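## Task

Slide carrier PC7 into tracks 1-6 of the loading rails far enough that the lamp behind those tracks turns on. The carrier must finish seated down in those tracks and stay there without the robot holding it. Then the gripper releases it and backs away.

## Robot and tools

Robot: a single four-axis SCARA-style arm (scara4) with a parallel two-finger gripper that always stays level. Its joints, from base outward, are lift (0.000 to 0.550 m), shoulder (-2.000 to 2.000 rad), elbow (-2.800 to 2.800 rad) and wrist yaw (-12.566 to 12.566 rad), plus the finger gap. The gripper cannot tilt; it can only translate and rotate about vertical. Keep the elbow reading in Joint positions at least 0.4 rad away from 0, or the arm may fold and fault.

Scene setup: the rails hold tracks 1 to 18, each marked by a numbered tile in front of it; looking out from the arm's base, track 1 is leftmost. At the start the carrier lies loose in front of the target tracks, its handle facing the base. Success needs the lamp behind the target tracks lit, the carrier resting down in them on its own, and the gripper opened and moved away.

Frames. Scene frame: origin on the table top under the arm's base, +z up, +y to the left when facing along +x. The state line reports end_effector_position (metres) and end_effector_quat_wxyz in this frame; the printed position can be a little off, more so at long reach. Gripper frame: fingers extend along +x and close along y; z is vertical. end_effector_position is the midpoint between the rubber pads, 2 to 3 cm behind the fingertips.

The motion row used by both moving tools is five numbers, each in [-1, 1]: dx, dy, dz, rz, opening. The first four are an offset, expressed in the gripper's own axes, from the gripper pose shown in the most recent result (before any result in the scene shows it, or for a second call within one reply, from where the robot is when that action starts). Scale: 1.0 equals 0.6 m for dx, dy, dz and 180 degrees for rz; rz turns from +x toward +y. Opening is absolute, not an offset: +1 fully open (0.140 m), -1 closed (pads still 0.066 m apart). Closing fully takes at least about 0.6 s. All zeros is not a pause: it pulls the hand back to the reference pose. Because offsets start from a measured pose, repeating a small offset against something rigid does not press further, but against something that yields it does.

execute_actions: argument actions is a list holding at most one item. An empty list just returns the state. An item with rows (1 to 15 rows, each the five-number row above) and optional steps (up to 15, default 15) runs that many control steps of 1/30 s, one row per step, the last row repeating if rows run out. Every row is counted from the same reference pose, not from the row before it. An item with only steps (up to 300) is a wait counted from the last result, reply time included. Optional pictures (boolean) controls whether images come back; by default they do. A refused call sends nothing.

move: target is one five-number row as above; speed is the path's top speed in m/s, 0.002 to 0.5 (default 0.25), with turning capped at twice that in rad/s. The hand follows a straight path lasting 0.5 to 10 s (longer paths are cut at 10 s), turning the shorter way. The opening is applied at the start. It does not slow for obstacles, can lag or overshoot its speed, and faster contact or aiming further beyond contact presses harder. Its result adds a move: line with the outcome (done, off_target, moving, held, fault) and any limits (paced: the sent pose was clipped; held: a check blocked some steps, after which motion can be much faster), plus the distance to target.

wait: seconds from 0 to 10; the robot gets no new command. zoom_image: camera (cam_high, cam_low or cam_wrist) and region [x0, y0, x1, y1] in that camera's pixels, at most 504 by 504; cam_high and cam_low are 672x504, cam_wrist 616x616 fisheye. finished_scene: scene number (1 or 2); it ends that scene irreversibly, reports whether the goal was met, and gives the next task.

Control details: each step the commanded pose is clipped to within 70 mm and 16 degrees of the measured pose. After an action ends the arm only continues to the last clipped pose, so long moves may need another command; check the reported pose. The Hand target line shows where the controller is currently driving. HELD marks steps where the clearance check withheld all or part of a row; a pose unreachable line means that check altered or blocked the command. The simulation keeps running while replies are written.

Gripping: grip_measured is the measured finger opening on the command scale; readings may be off by about 1 mm throughout a scene. To hold firmly, command roughly 0.04 below grip_measured. Pads press about 18 N each; a fast close can press harder.

Hazards: contact torque reaching a joint's load limit (lift 57 N, shoulder 8.55 N m, elbow 4.27 N m, wrist yaw 1.42 N m, held weight included) halts the arm for 10 s and drops the rest of the call. Holding loads heats motors; MOTOR HOT appears at 85 °C and an OVER-TEMPERATURE FAULT brake stop at 100 °C. Occasional disturbances may tug a held part or shove loose objects. Avoid knocking anything off the table, dropping or slipping the carrier, slamming into things, and pushing very hard; push at moderate speed and release cleanly.

Each tool is called after "Request:" as a command line: name --argument value for each argument, lists and objects as JSON in quotes; but a table of rows of numbers goes row by row, as --pt "numbers of a row", without its own name.

## Session

Request:
execute_actions --actions '[]'

Scene clock: 0.00 s of 6000.00 s.
end_effector_position=(+0.7296, -0.1576, +0.5131) grip_measured=+1.00 end_effector_quat_wxyz=(+1.000, -0.000, -0.000, +0.000)
Joint positions: [ 0.508 -0.867 -2.04  -3.376  0.14 ]
Motor temperatures (°C, as the motors report them): [32 27 26 26]
Hand target: +0.730, -0.158, +0.513; +1.000, -0.000, -0.000, +0.000

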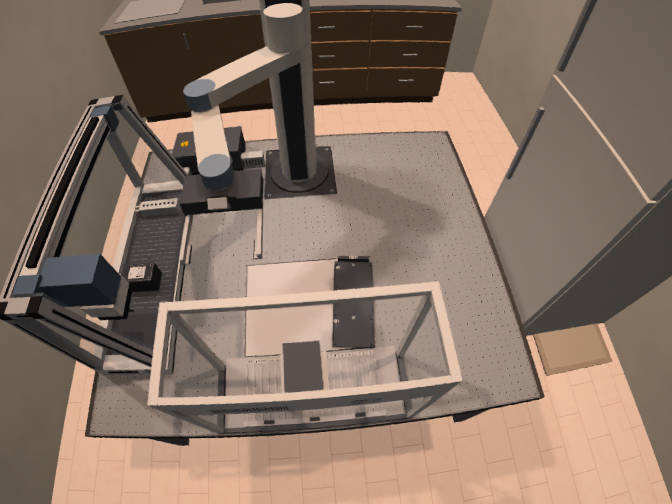

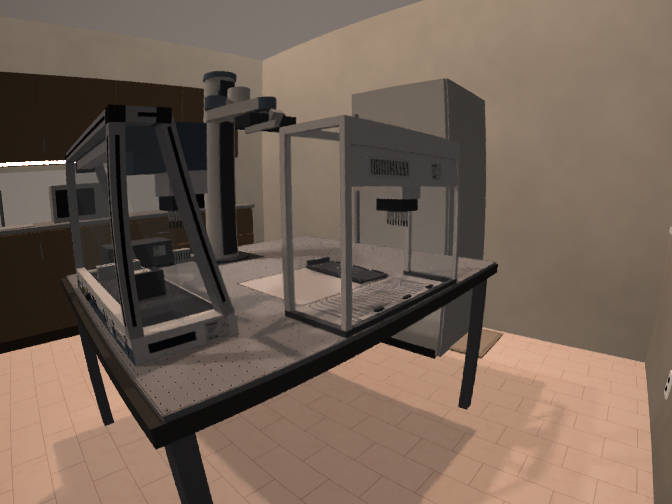

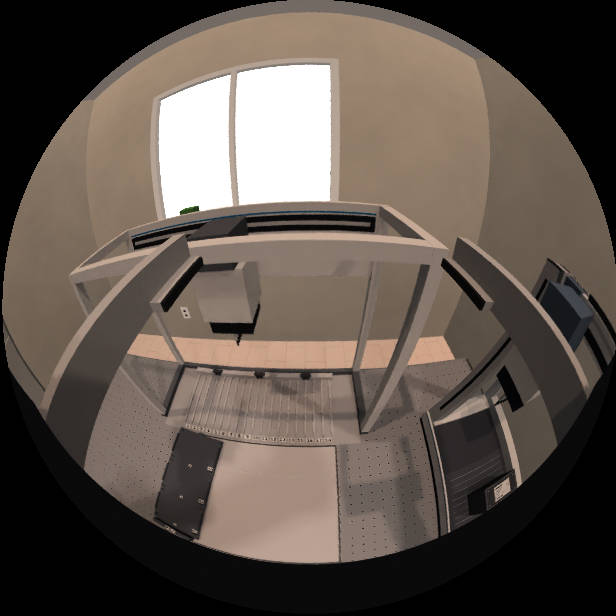

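Request:
zoom_image --camera "cam_high" --region '[200, 230, 480, 440]'

Request:
zoom_image --camera "cam_wrist" --region '[120, 350, 380, 570]'

Request:
zoom_image --camera "cam_low" --region '[230, 230, 470, 340]'

Region (200, 230, 480, 440) of cam_high's 672x504 image, scaled by 1.800, with more detail than that image has; it fills the top 378 rows of this view, and the rest is white.

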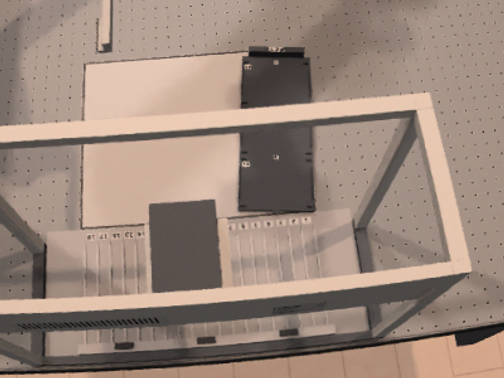

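Region (120, 350, 380, 570) of cam_wrist's 616x616 image, scaled by 1.938, with more detail than that image has; it fills the top 426 rows of this view, and the rest is white.

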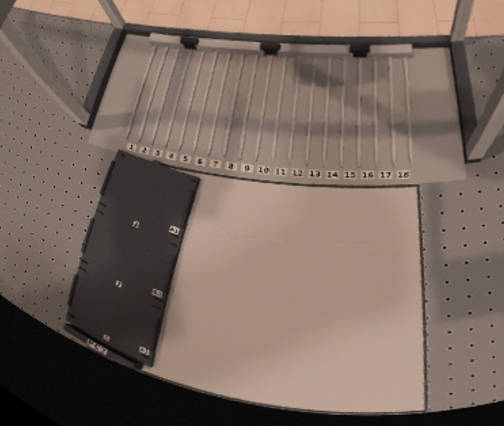

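Region (230, 230, 470, 340) of cam_low's 672x504 image, scaled by 2.100, with more detail than that image has; it fills the top 231 rows of this view, and the rest is white.

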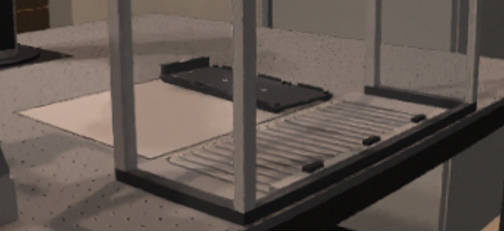

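Request:
move --target '[-0.5, 0.563, -0.62, -0.035, 1]' --speed 0.35

Request:
zoom_image --camera "cam_wrist" --region '[130, 200, 490, 560]'

Scene clock: 7.23 s of 6000.00 s.
end_effector_position=(+0.4297, +0.1802, +0.1410) grip_measured=+1.00 end_effector_quat_wxyz=(+0.999, -0.000, -0.000, -0.055)
Joint positions: [ 0.136  0.072 -0.891 -5.573  0.14 ]
Motor temperatures (°C, as the motors report them): [32 27 26 26]
Hand target: +0.430, +0.180, +0.141; +0.998, -0.000, -0.000, -0.055
Off the commanded pose: 0.000 m, 0 deg.
After step 90, 2.07 s passed at rest.
move: done

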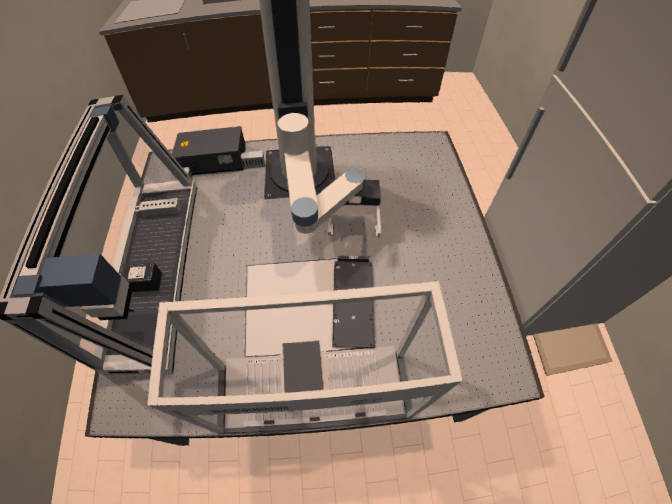

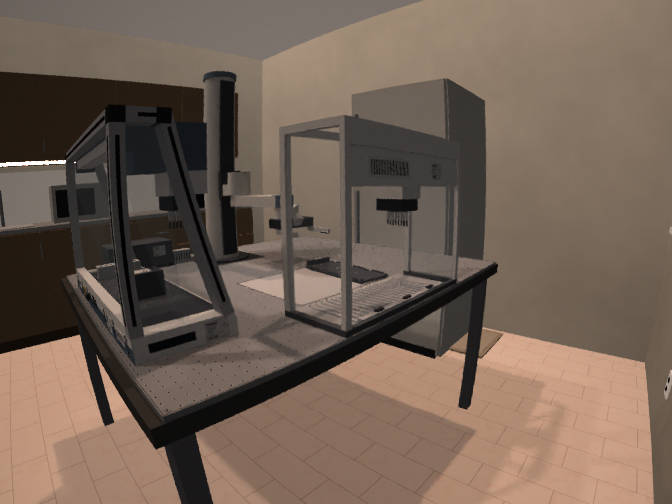

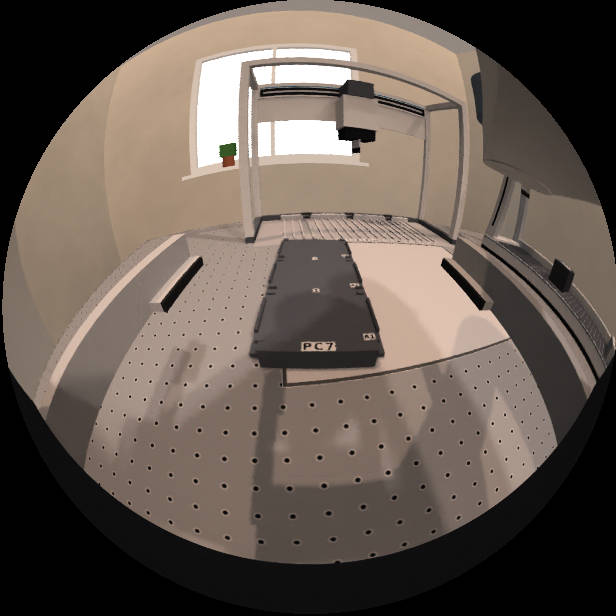

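Region (130, 200, 490, 560) of cam_wrist's 616x616 image, scaled by 1.400, with more detail than that image has.

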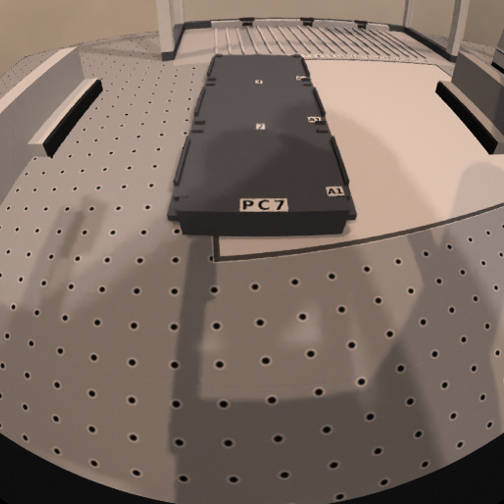

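Request:
move --target '[0.0, 0, -0.19, 0, 1]'

Request:
zoom_image --camera "cam_low" --region '[260, 230, 400, 300]'

Scene clock: 9.50 s of 6000.00 s.
end_effector_position=(+0.4297, +0.1802, +0.0269) grip_measured=+1.00 end_effector_quat_wxyz=(+0.999, -0.000, -0.000, -0.055)
Joint positions: [ 0.022  0.072 -0.891 -5.573  0.14 ]
Motor temperatures (°C, as the motors report them): [32 27 26 26]
Hand target: +0.430, +0.180, +0.027; +0.999, -0.000, -0.000, -0.055
Off the commanded pose: 0.000 m, 0 deg.
move: done

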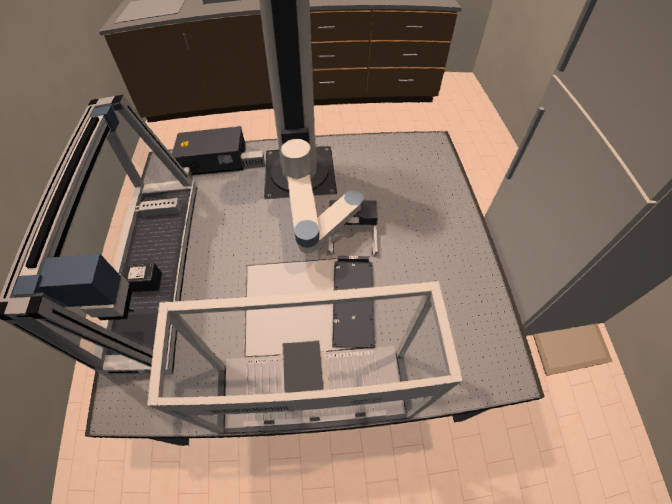

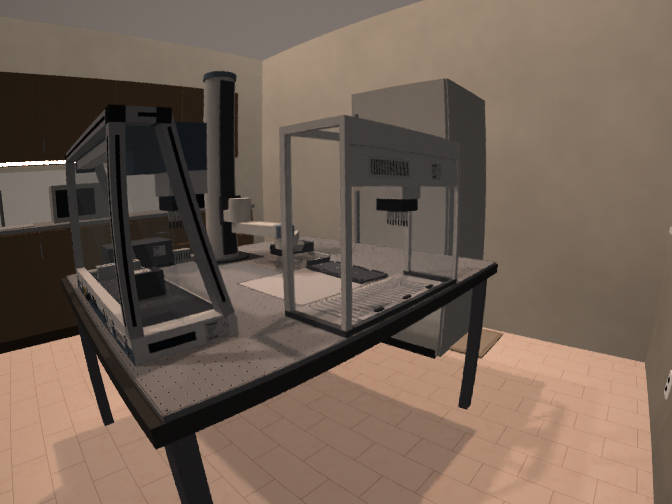

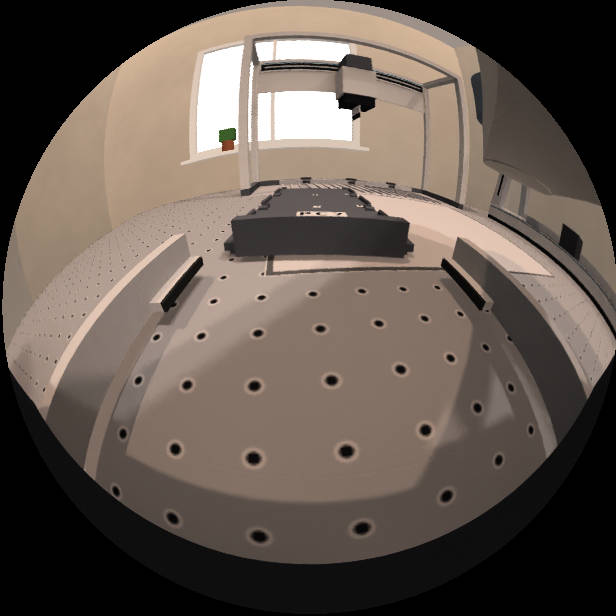

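Region (260, 230, 400, 300) of cam_low's 672x504 image, scaled by 3.600, with more detail than that image has.

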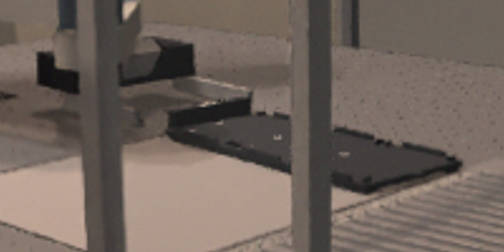

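Request:
move --target '[0.085, 0, 0.011, 0, 1]' --speed 0.1

Request:
move --target '[0, 0, 0, 0, 0.1]'

Scene clock: 11.10 s of 6000.00 s.
end_effector_position=(+0.4804, +0.1745, +0.0335) grip_measured=+1.00 end_effector_quat_wxyz=(+0.998, -0.000, -0.000, -0.055)
Joint positions: [ 0.029 -0.078 -1.003 -5.312  0.14 ]
Motor temperatures (°C, as the motors report them): [32 27 26 26]
Hand target: +0.480, +0.175, +0.034; +0.999, -0.000, -0.000, -0.055
Off the commanded pose: 0.000 m, 0 deg.
move: done

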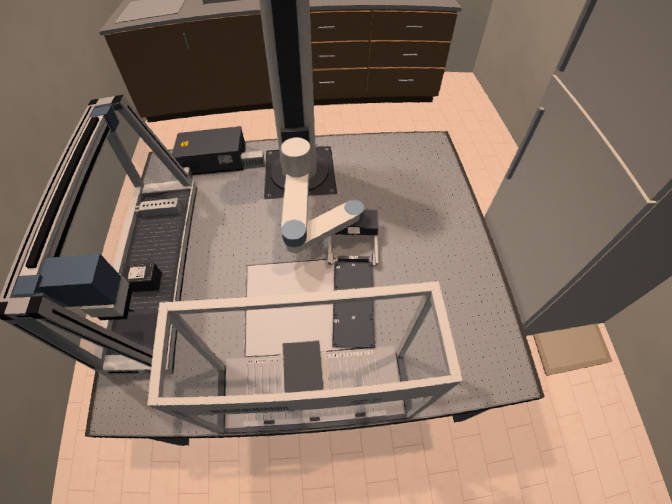

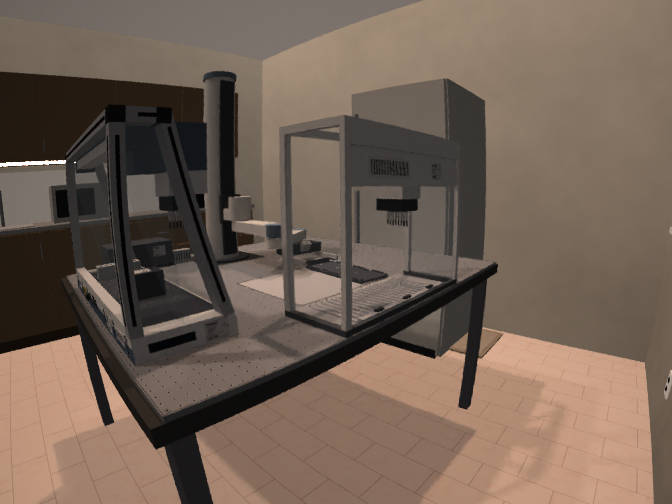

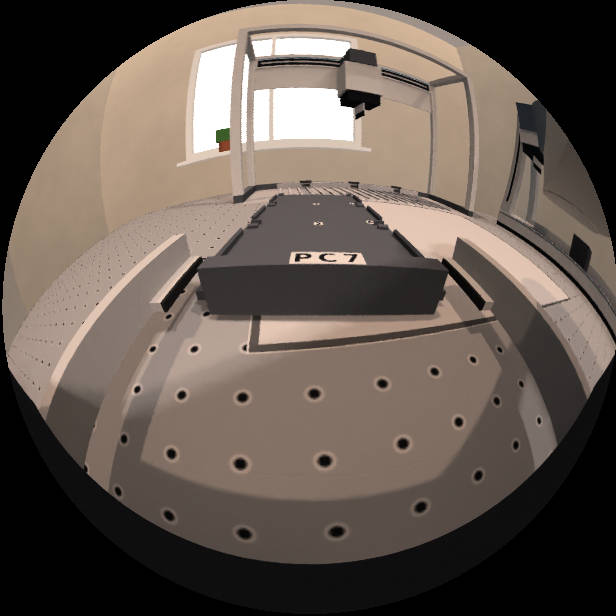

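Scene clock: 11.60 s of 6000.00 s.
end_effector_position=(+0.4804, +0.1749, +0.0335) grip_measured=+0.19 end_effector_quat_wxyz=(+0.999, -0.000, -0.000, -0.054)
Joint positions: [ 0.029 -0.078 -1.003 -5.31   0.11 ]
Motor temperatures (°C, as the motors report them): [32 27 26 26]
Hand target: +0.480, +0.175, +0.034; +0.998, -0.000, -0.000, -0.055
Off the commanded pose: 0.000 m, 0 deg.
move: done

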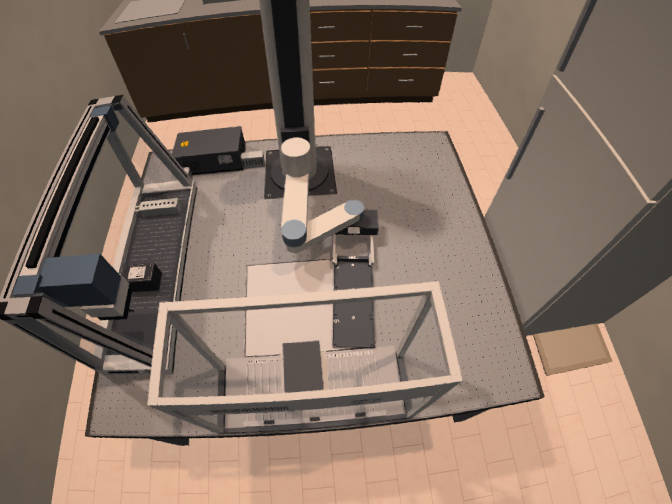

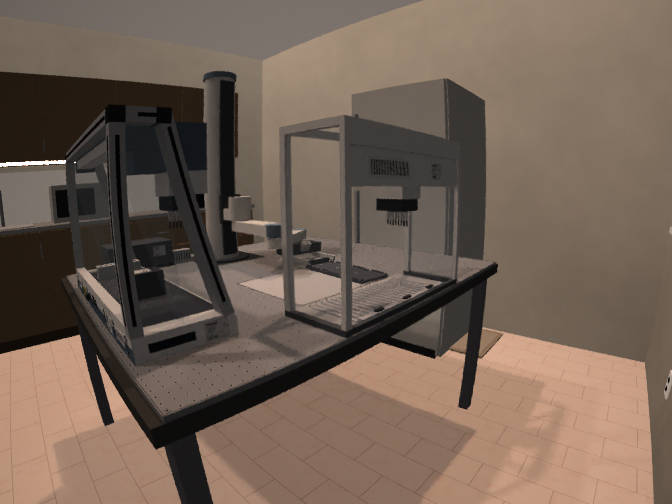

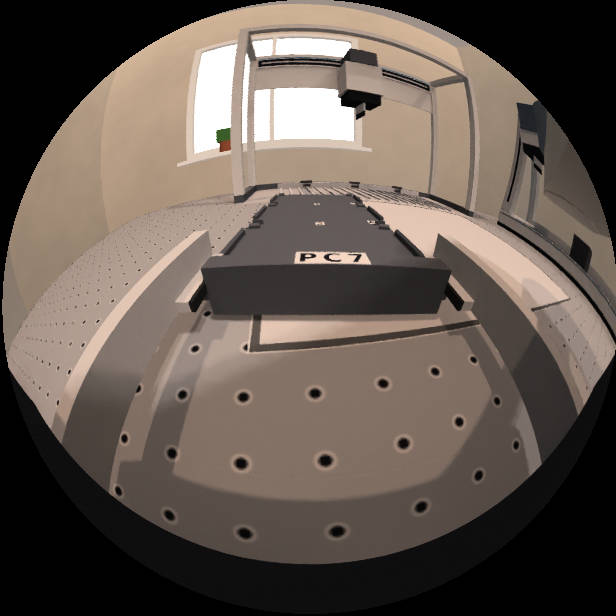

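Request:
move --target '[-0.002, -0.057, 0, 0.0345, 0.13]' --speed 0.03

Request:
zoom_image --camera "cam_high" --region '[290, 240, 430, 430]'

Request:
zoom_image --camera "cam_wrist" --region '[230, 160, 410, 260]'

Scene clock: 14.63 s of 6000.00 s.
end_effector_position=(+0.4752, +0.1424, +0.0335) grip_measured=+0.19 end_effector_quat_wxyz=(+1.000, -0.000, -0.000, +0.005)
Joint positions: [ 0.029 -0.26  -0.833 -5.18   0.11 ]
Motor temperatures (°C, as the motors report them): [32 27 26 26]
Hand target: +0.475, +0.141, +0.034; +1.000, -0.000, -0.000, +0.000
Off the commanded pose: 0.001 m, 0 deg.
move: done

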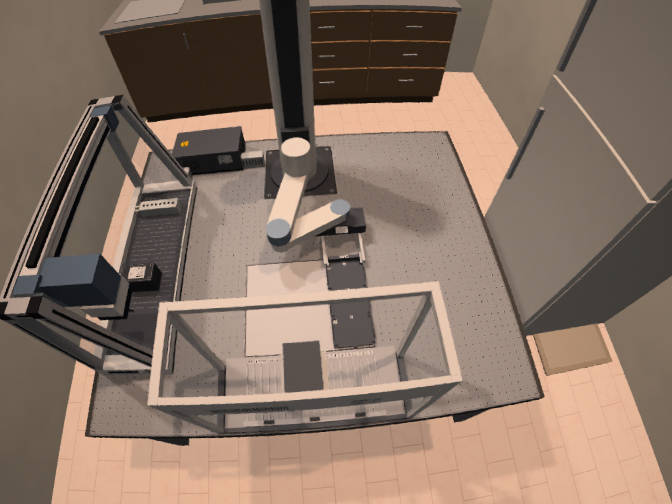

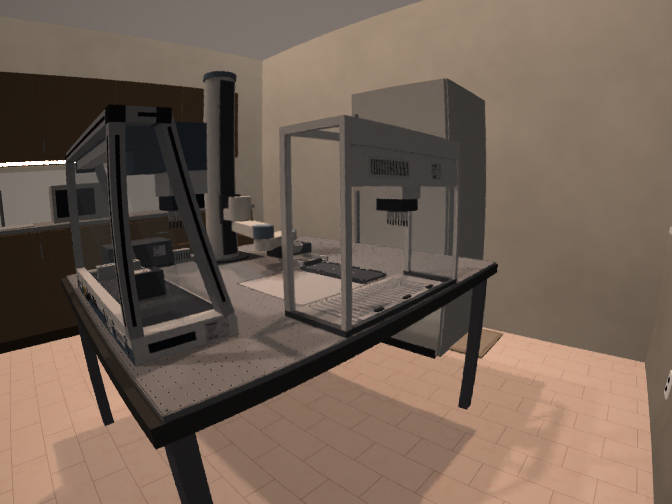

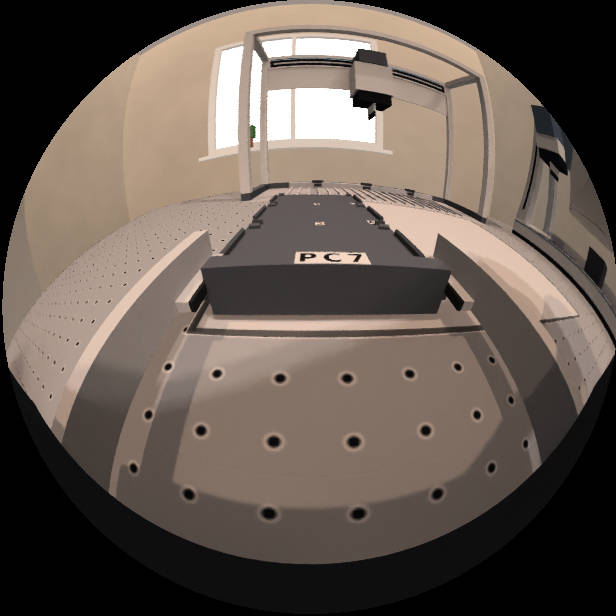

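Region (290, 240, 430, 430) of cam_high's 672x504 image, scaled by 2.653, with more detail than that image has; it fills the left 371 columns of this view, and the rest is white.

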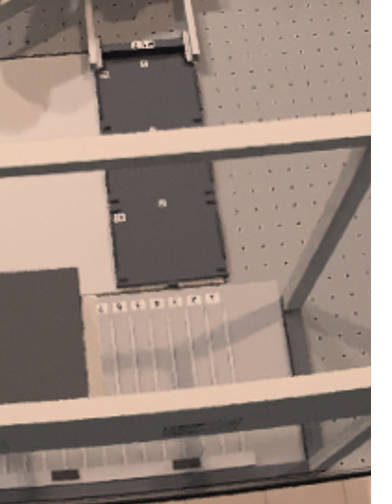

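Region (230, 160, 410, 260) of cam_wrist's 616x616 image, scaled by 2.800, with more detail than that image has.

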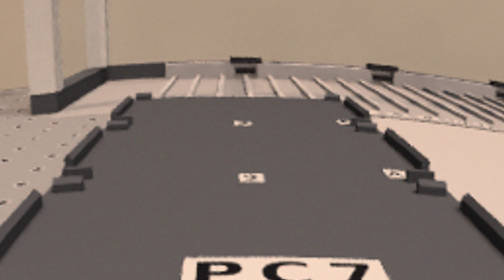

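Request:
move --target '[0.035, -0.005, 0, -0.003, 0.13]' --speed 0.03

Request:
zoom_image --camera "cam_high" --region '[315, 320, 405, 425]'

Request:
zoom_image --camera "cam_wrist" --region '[260, 170, 370, 210]'

Scene clock: 17.43 s of 6000.00 s.
end_effector_position=(+0.4957, +0.1404, +0.0335) grip_measured=+0.19 end_effector_quat_wxyz=(+1.000, -0.000, -0.000, +0.003)
Joint positions: [ 0.029 -0.306 -0.897 -5.075  0.11 ]
Motor temperatures (°C, as the motors report them): [32 27 26 26]
Hand target: +0.496, +0.140, +0.034; +1.000, -0.000, -0.000, +0.000
Off the commanded pose: 0.001 m, 0 deg.
move: done

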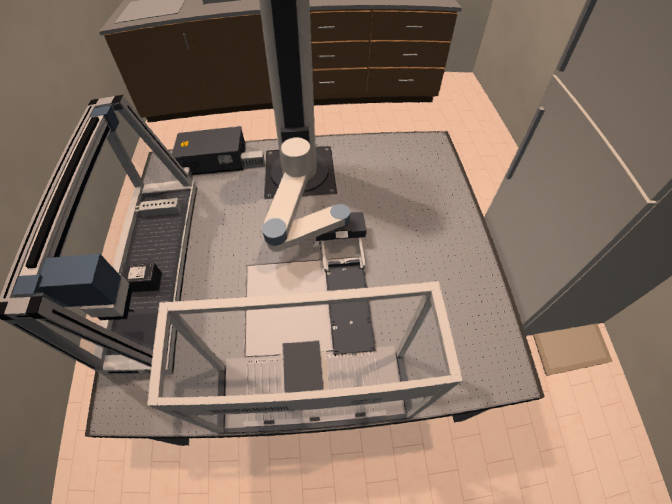

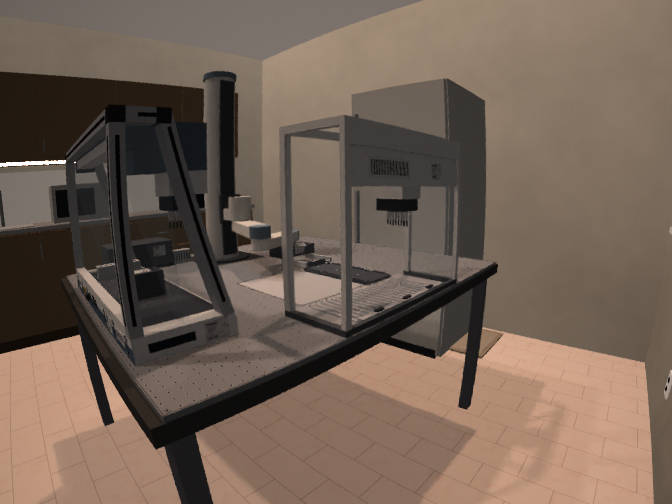

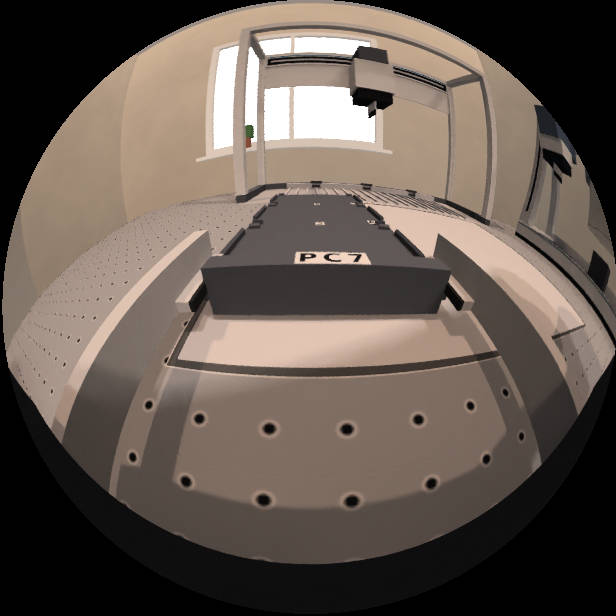

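Region (315, 320, 405, 425) of cam_high's 672x504 image, scaled by 4.800, with more detail than that image has; it fills the left 432 columns of this view, and the rest is white.

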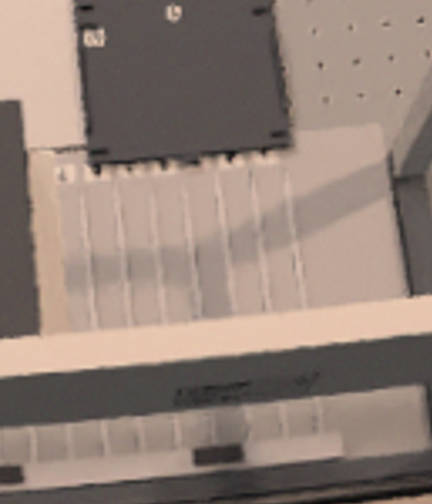

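Region (260, 170, 370, 210) of cam_wrist's 616x616 image, scaled by 4.582, with more detail than that image has; it fills the top 183 rows of this view, and the rest is white.

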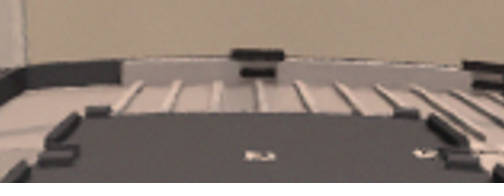

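Request:
move --target '[0.0, -0.007, 0, -0.004, 0.13]' --speed 0.02

Request:
move --target '[0.07, 0, 0, 0, 0.13]' --speed 0.03

Request:
zoom_image --camera "cam_high" --region '[315, 320, 405, 425]'

Request:
zoom_image --camera "cam_wrist" --region '[260, 170, 370, 210]'

Scene clock: 20.03 s of 6000.00 s.
end_effector_position=(+0.4952, +0.1385, +0.0335) grip_measured=+0.19 end_effector_quat_wxyz=(+1.000, -0.000, -0.000, +0.004)
Joint positions: [ 0.029 -0.315 -0.889 -5.071  0.11 ]
Motor temperatures (°C, as the motors report them): [32 27 26 26]
Hand target: +0.496, +0.136, +0.034; +1.000, -0.000, -0.000, -0.003
Off the commanded pose: 0.002 m, 1 deg.
move: done

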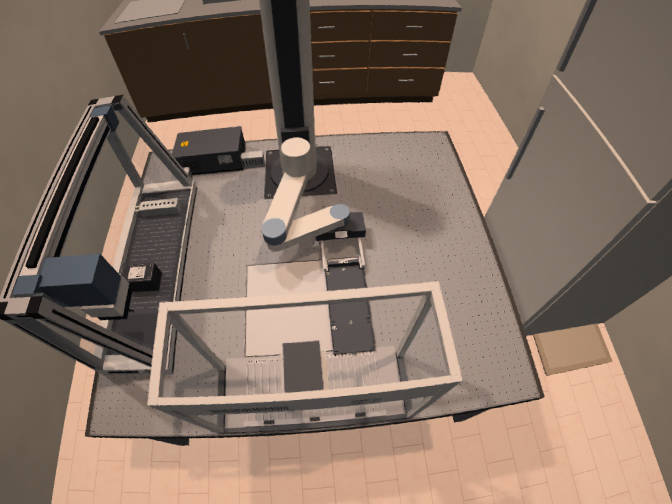

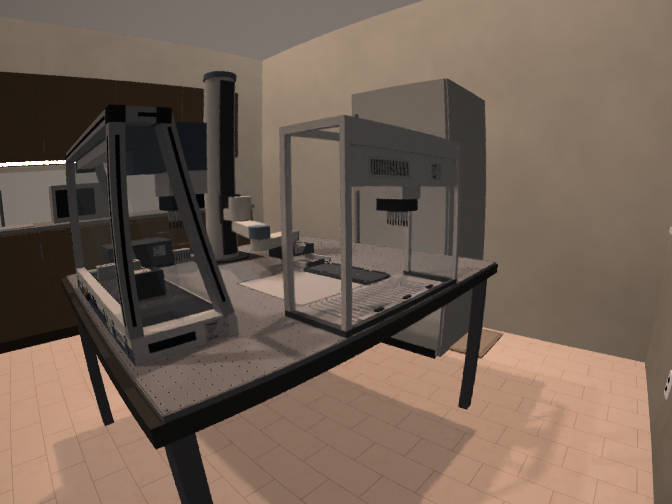

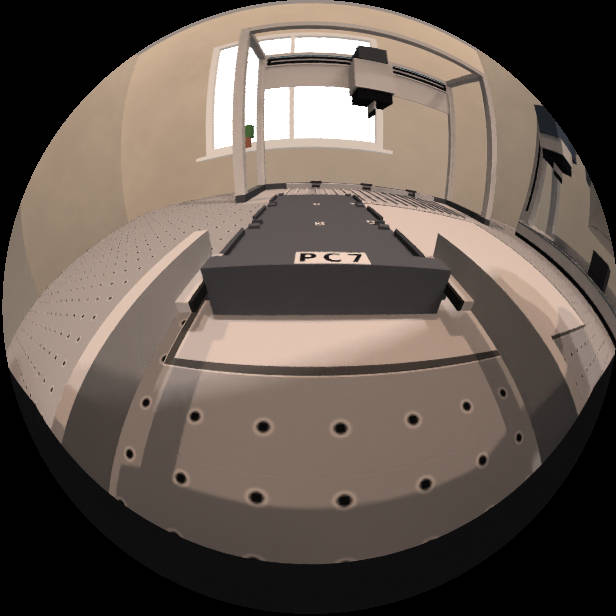

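Scene clock: 30.77 s of 6000.00 s.
end_effector_position=(+0.5130, +0.1392, +0.0335) grip_measured=+0.19 end_effector_quat_wxyz=(+1.000, -0.000, -0.000, +0.006)
Joint positions: [ 0.029 -0.34  -0.953 -4.978  0.11 ]
Motor temperatures (°C, as the motors report them): [32 27 26 26]
Hand target: +0.513, +0.139, +0.034; +1.000, -0.000, -0.000, +0.006
Off the commanded pose: 0.024 m, 0 deg.
TORQUE FAULT: the external load on joint 3 (elbow) reached its load limit, and the arm stopped for 10 seconds. The arm's remaining commands of this call were not run. The arm holds where it stopped, with its grip as last carried out, and accepts commands again: back off and push less far. The arm stops again, at the same cost, whenever a joint's load reaches its limit.
move: fault

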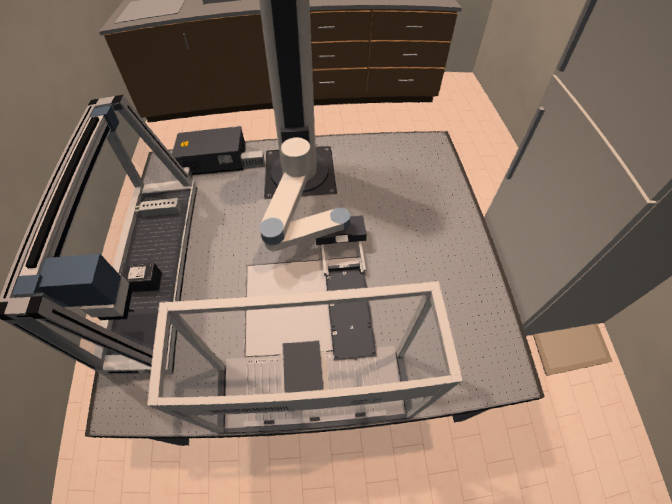

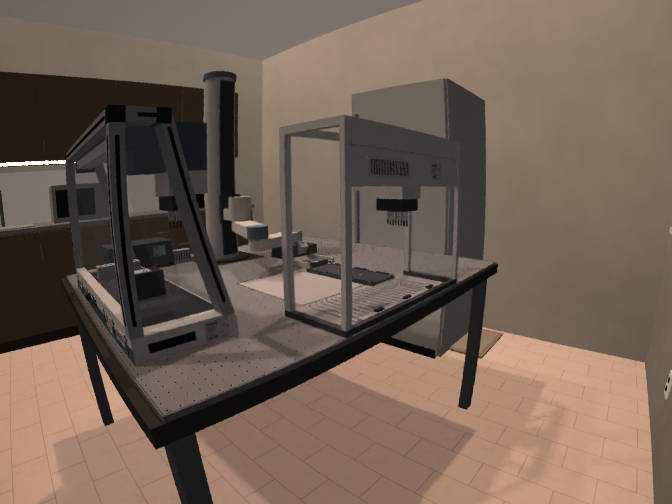

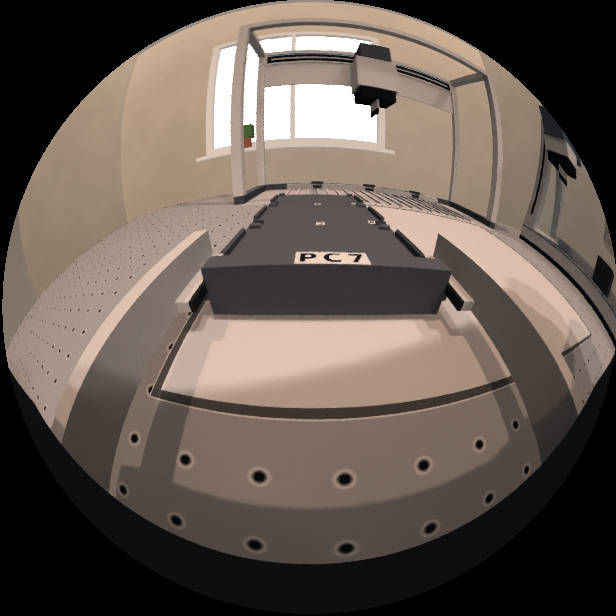

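Region (315, 320, 405, 425) of cam_high's 672x504 image, scaled by 4.800, with more detail than that image has; it fills the left 432 columns of this view, and the rest is white.

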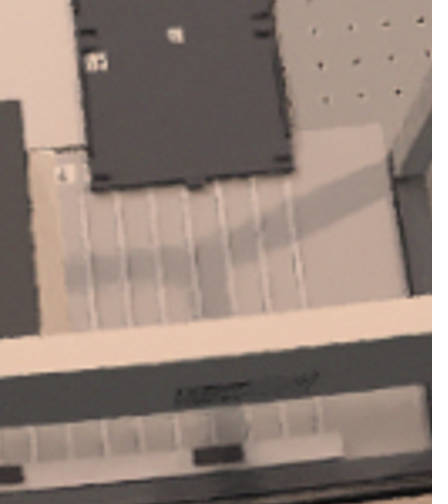

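Region (260, 170, 370, 210) of cam_wrist's 616x616 image, scaled by 4.582, with more detail than that image has; it fills the top 183 rows of this view, and the rest is white.

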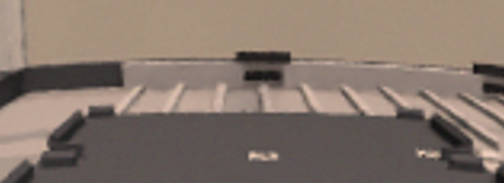

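Request:
move --target '[-0.015, -0.006, 0, -0.008, 0.13]' --speed 0.015

Request:
zoom_image --camera "cam_high" --region '[315, 320, 405, 425]'

Request:
zoom_image --camera "cam_wrist" --region '[260, 170, 370, 210]'

Scene clock: 32.87 s of 6000.00 s.
end_effector_position=(+0.5040, +0.1367, +0.0335) grip_measured=+0.19 end_effector_quat_wxyz=(+1.000, -0.000, -0.000, -0.002)
Joint positions: [ 0.029 -0.328 -0.92  -5.039  0.11 ]
Motor temperatures (°C, as the motors report them): [32 27 26 26]
Hand target: +0.504, +0.135, +0.034; +1.000, -0.000, -0.000, -0.006
Off the commanded pose: 0.001 m, 0 deg.
move: done

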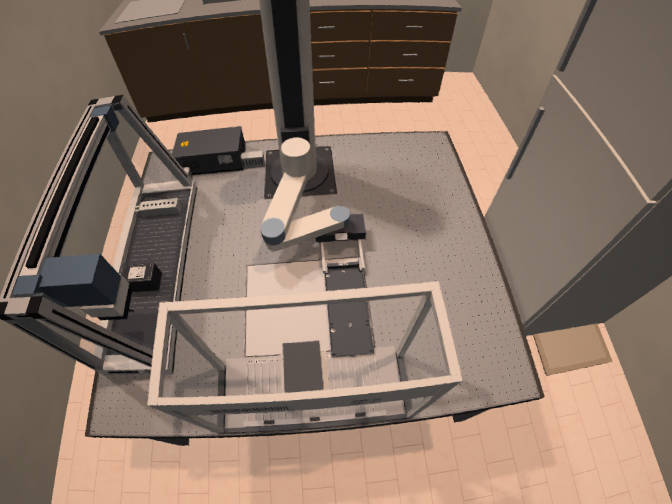

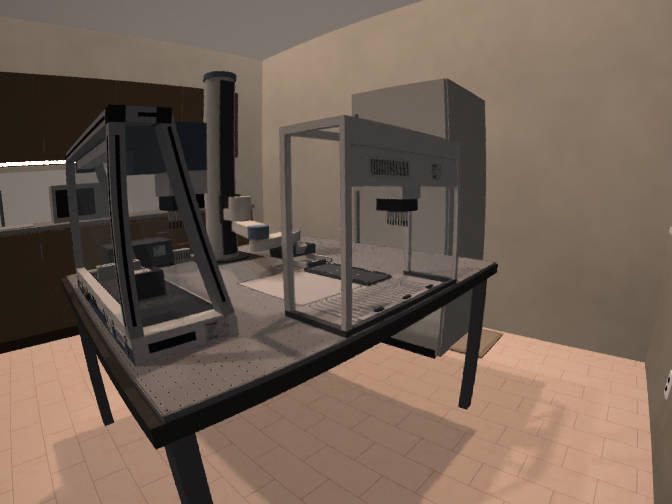

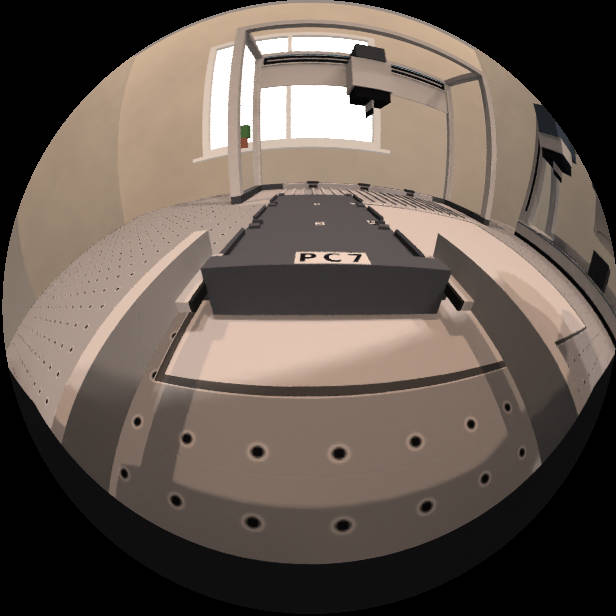

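Region (315, 320, 405, 425) of cam_high's 672x504 image, scaled by 4.800, with more detail than that image has; it fills the left 432 columns of this view, and the rest is white.

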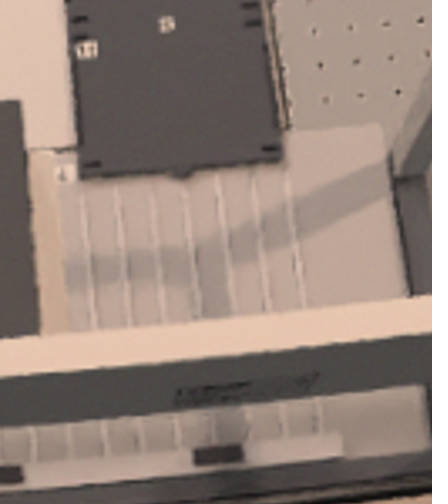

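Region (260, 170, 370, 210) of cam_wrist's 616x616 image, scaled by 4.582, with more detail than that image has; it fills the top 183 rows of this view, and the rest is white.

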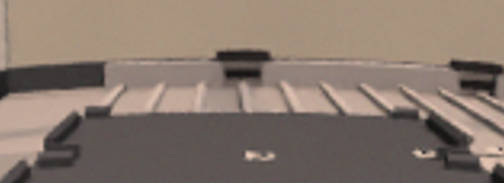

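Request:
move --target '[0.022, 0.0, 0, 0.001, 0.13]' --speed 0.015

Request:
zoom_image --camera "cam_high" --region '[315, 320, 405, 425]'

Scene clock: 34.57 s of 6000.00 s.
end_effector_position=(+0.5168, +0.1369, +0.0335) grip_measured=+0.19 end_effector_quat_wxyz=(+1.000, -0.000, -0.000, +0.000)
Joint positions: [ 0.029 -0.346 -0.965 -4.972  0.11 ]
Motor temperatures (°C, as the motors report them): [32 27 26 26]
Hand target: +0.517, +0.137, +0.034; +1.000, -0.000, -0.000, -0.001
Off the commanded pose: 0.001 m, 0 deg.
move: done

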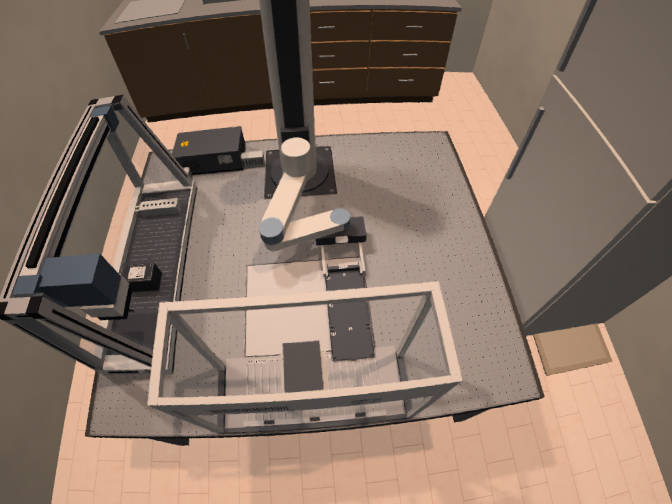

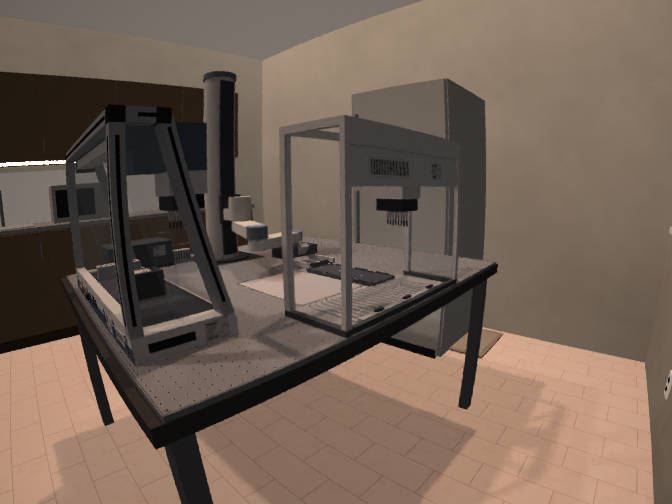

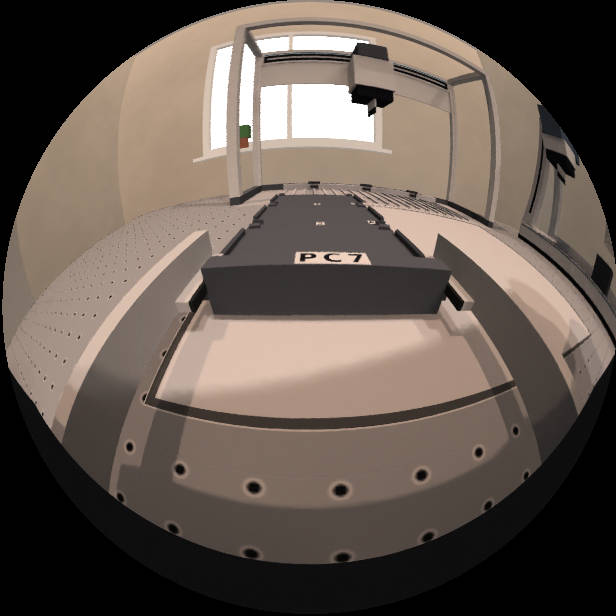

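Region (315, 320, 405, 425) of cam_high's 672x504 image, scaled by 4.800, with more detail than that image has; it fills the left 432 columns of this view, and the rest is white.

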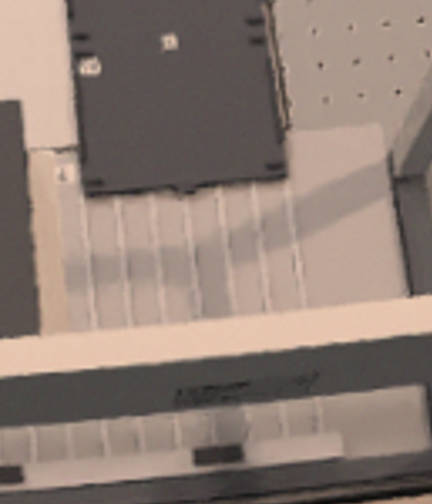

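Request:
move --target '[0.1, 0.0, 0, 0.0, 0.13]' --speed 0.03

Request:
zoom_image --camera "cam_wrist" --region '[260, 170, 370, 210]'

Scene clock: 37.70 s of 6000.00 s.
end_effector_position=(+0.5764, +0.1369, +0.0335) grip_measured=+0.19 end_effector_quat_wxyz=(+1.000, -0.000, -0.000, -0.000)
Joint positions: [ 0.029 -0.377 -1.198 -4.709  0.11 ]
Motor temperatures (°C, as the motors report them): [32 27 26 26]
Hand target: +0.577, +0.137, +0.034; +1.000, -0.000, -0.000, +0.000
Off the commanded pose: 0.000 m, 0 deg.
move: done

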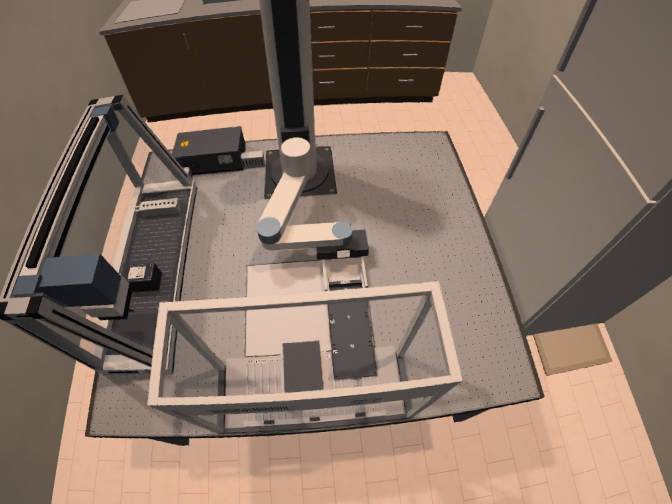

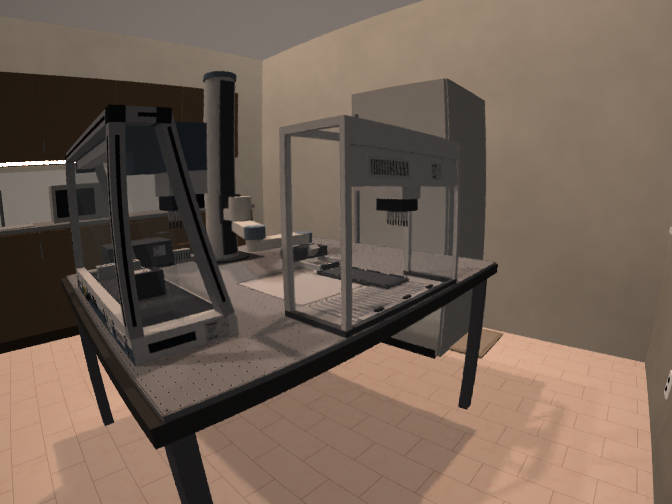

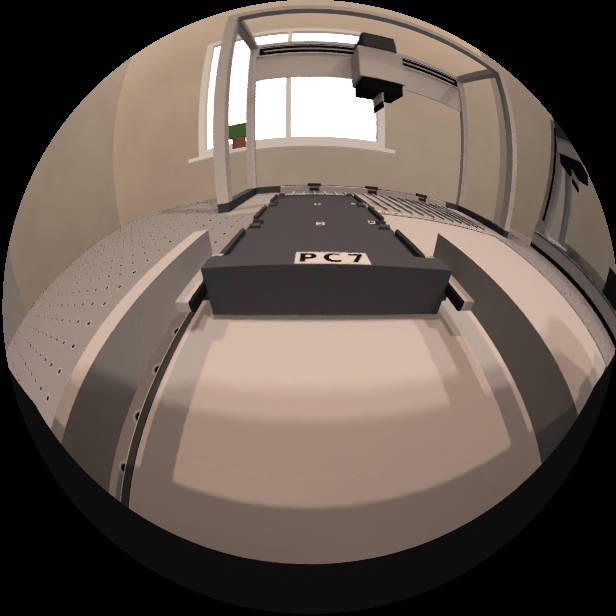

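Region (260, 170, 370, 210) of cam_wrist's 616x616 image, scaled by 4.582, with more detail than that image has; it fills the top 183 rows of this view, and the rest is white.

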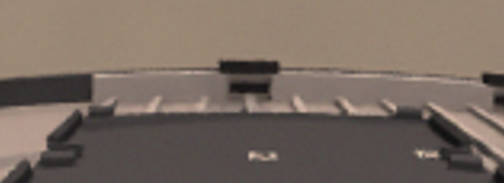

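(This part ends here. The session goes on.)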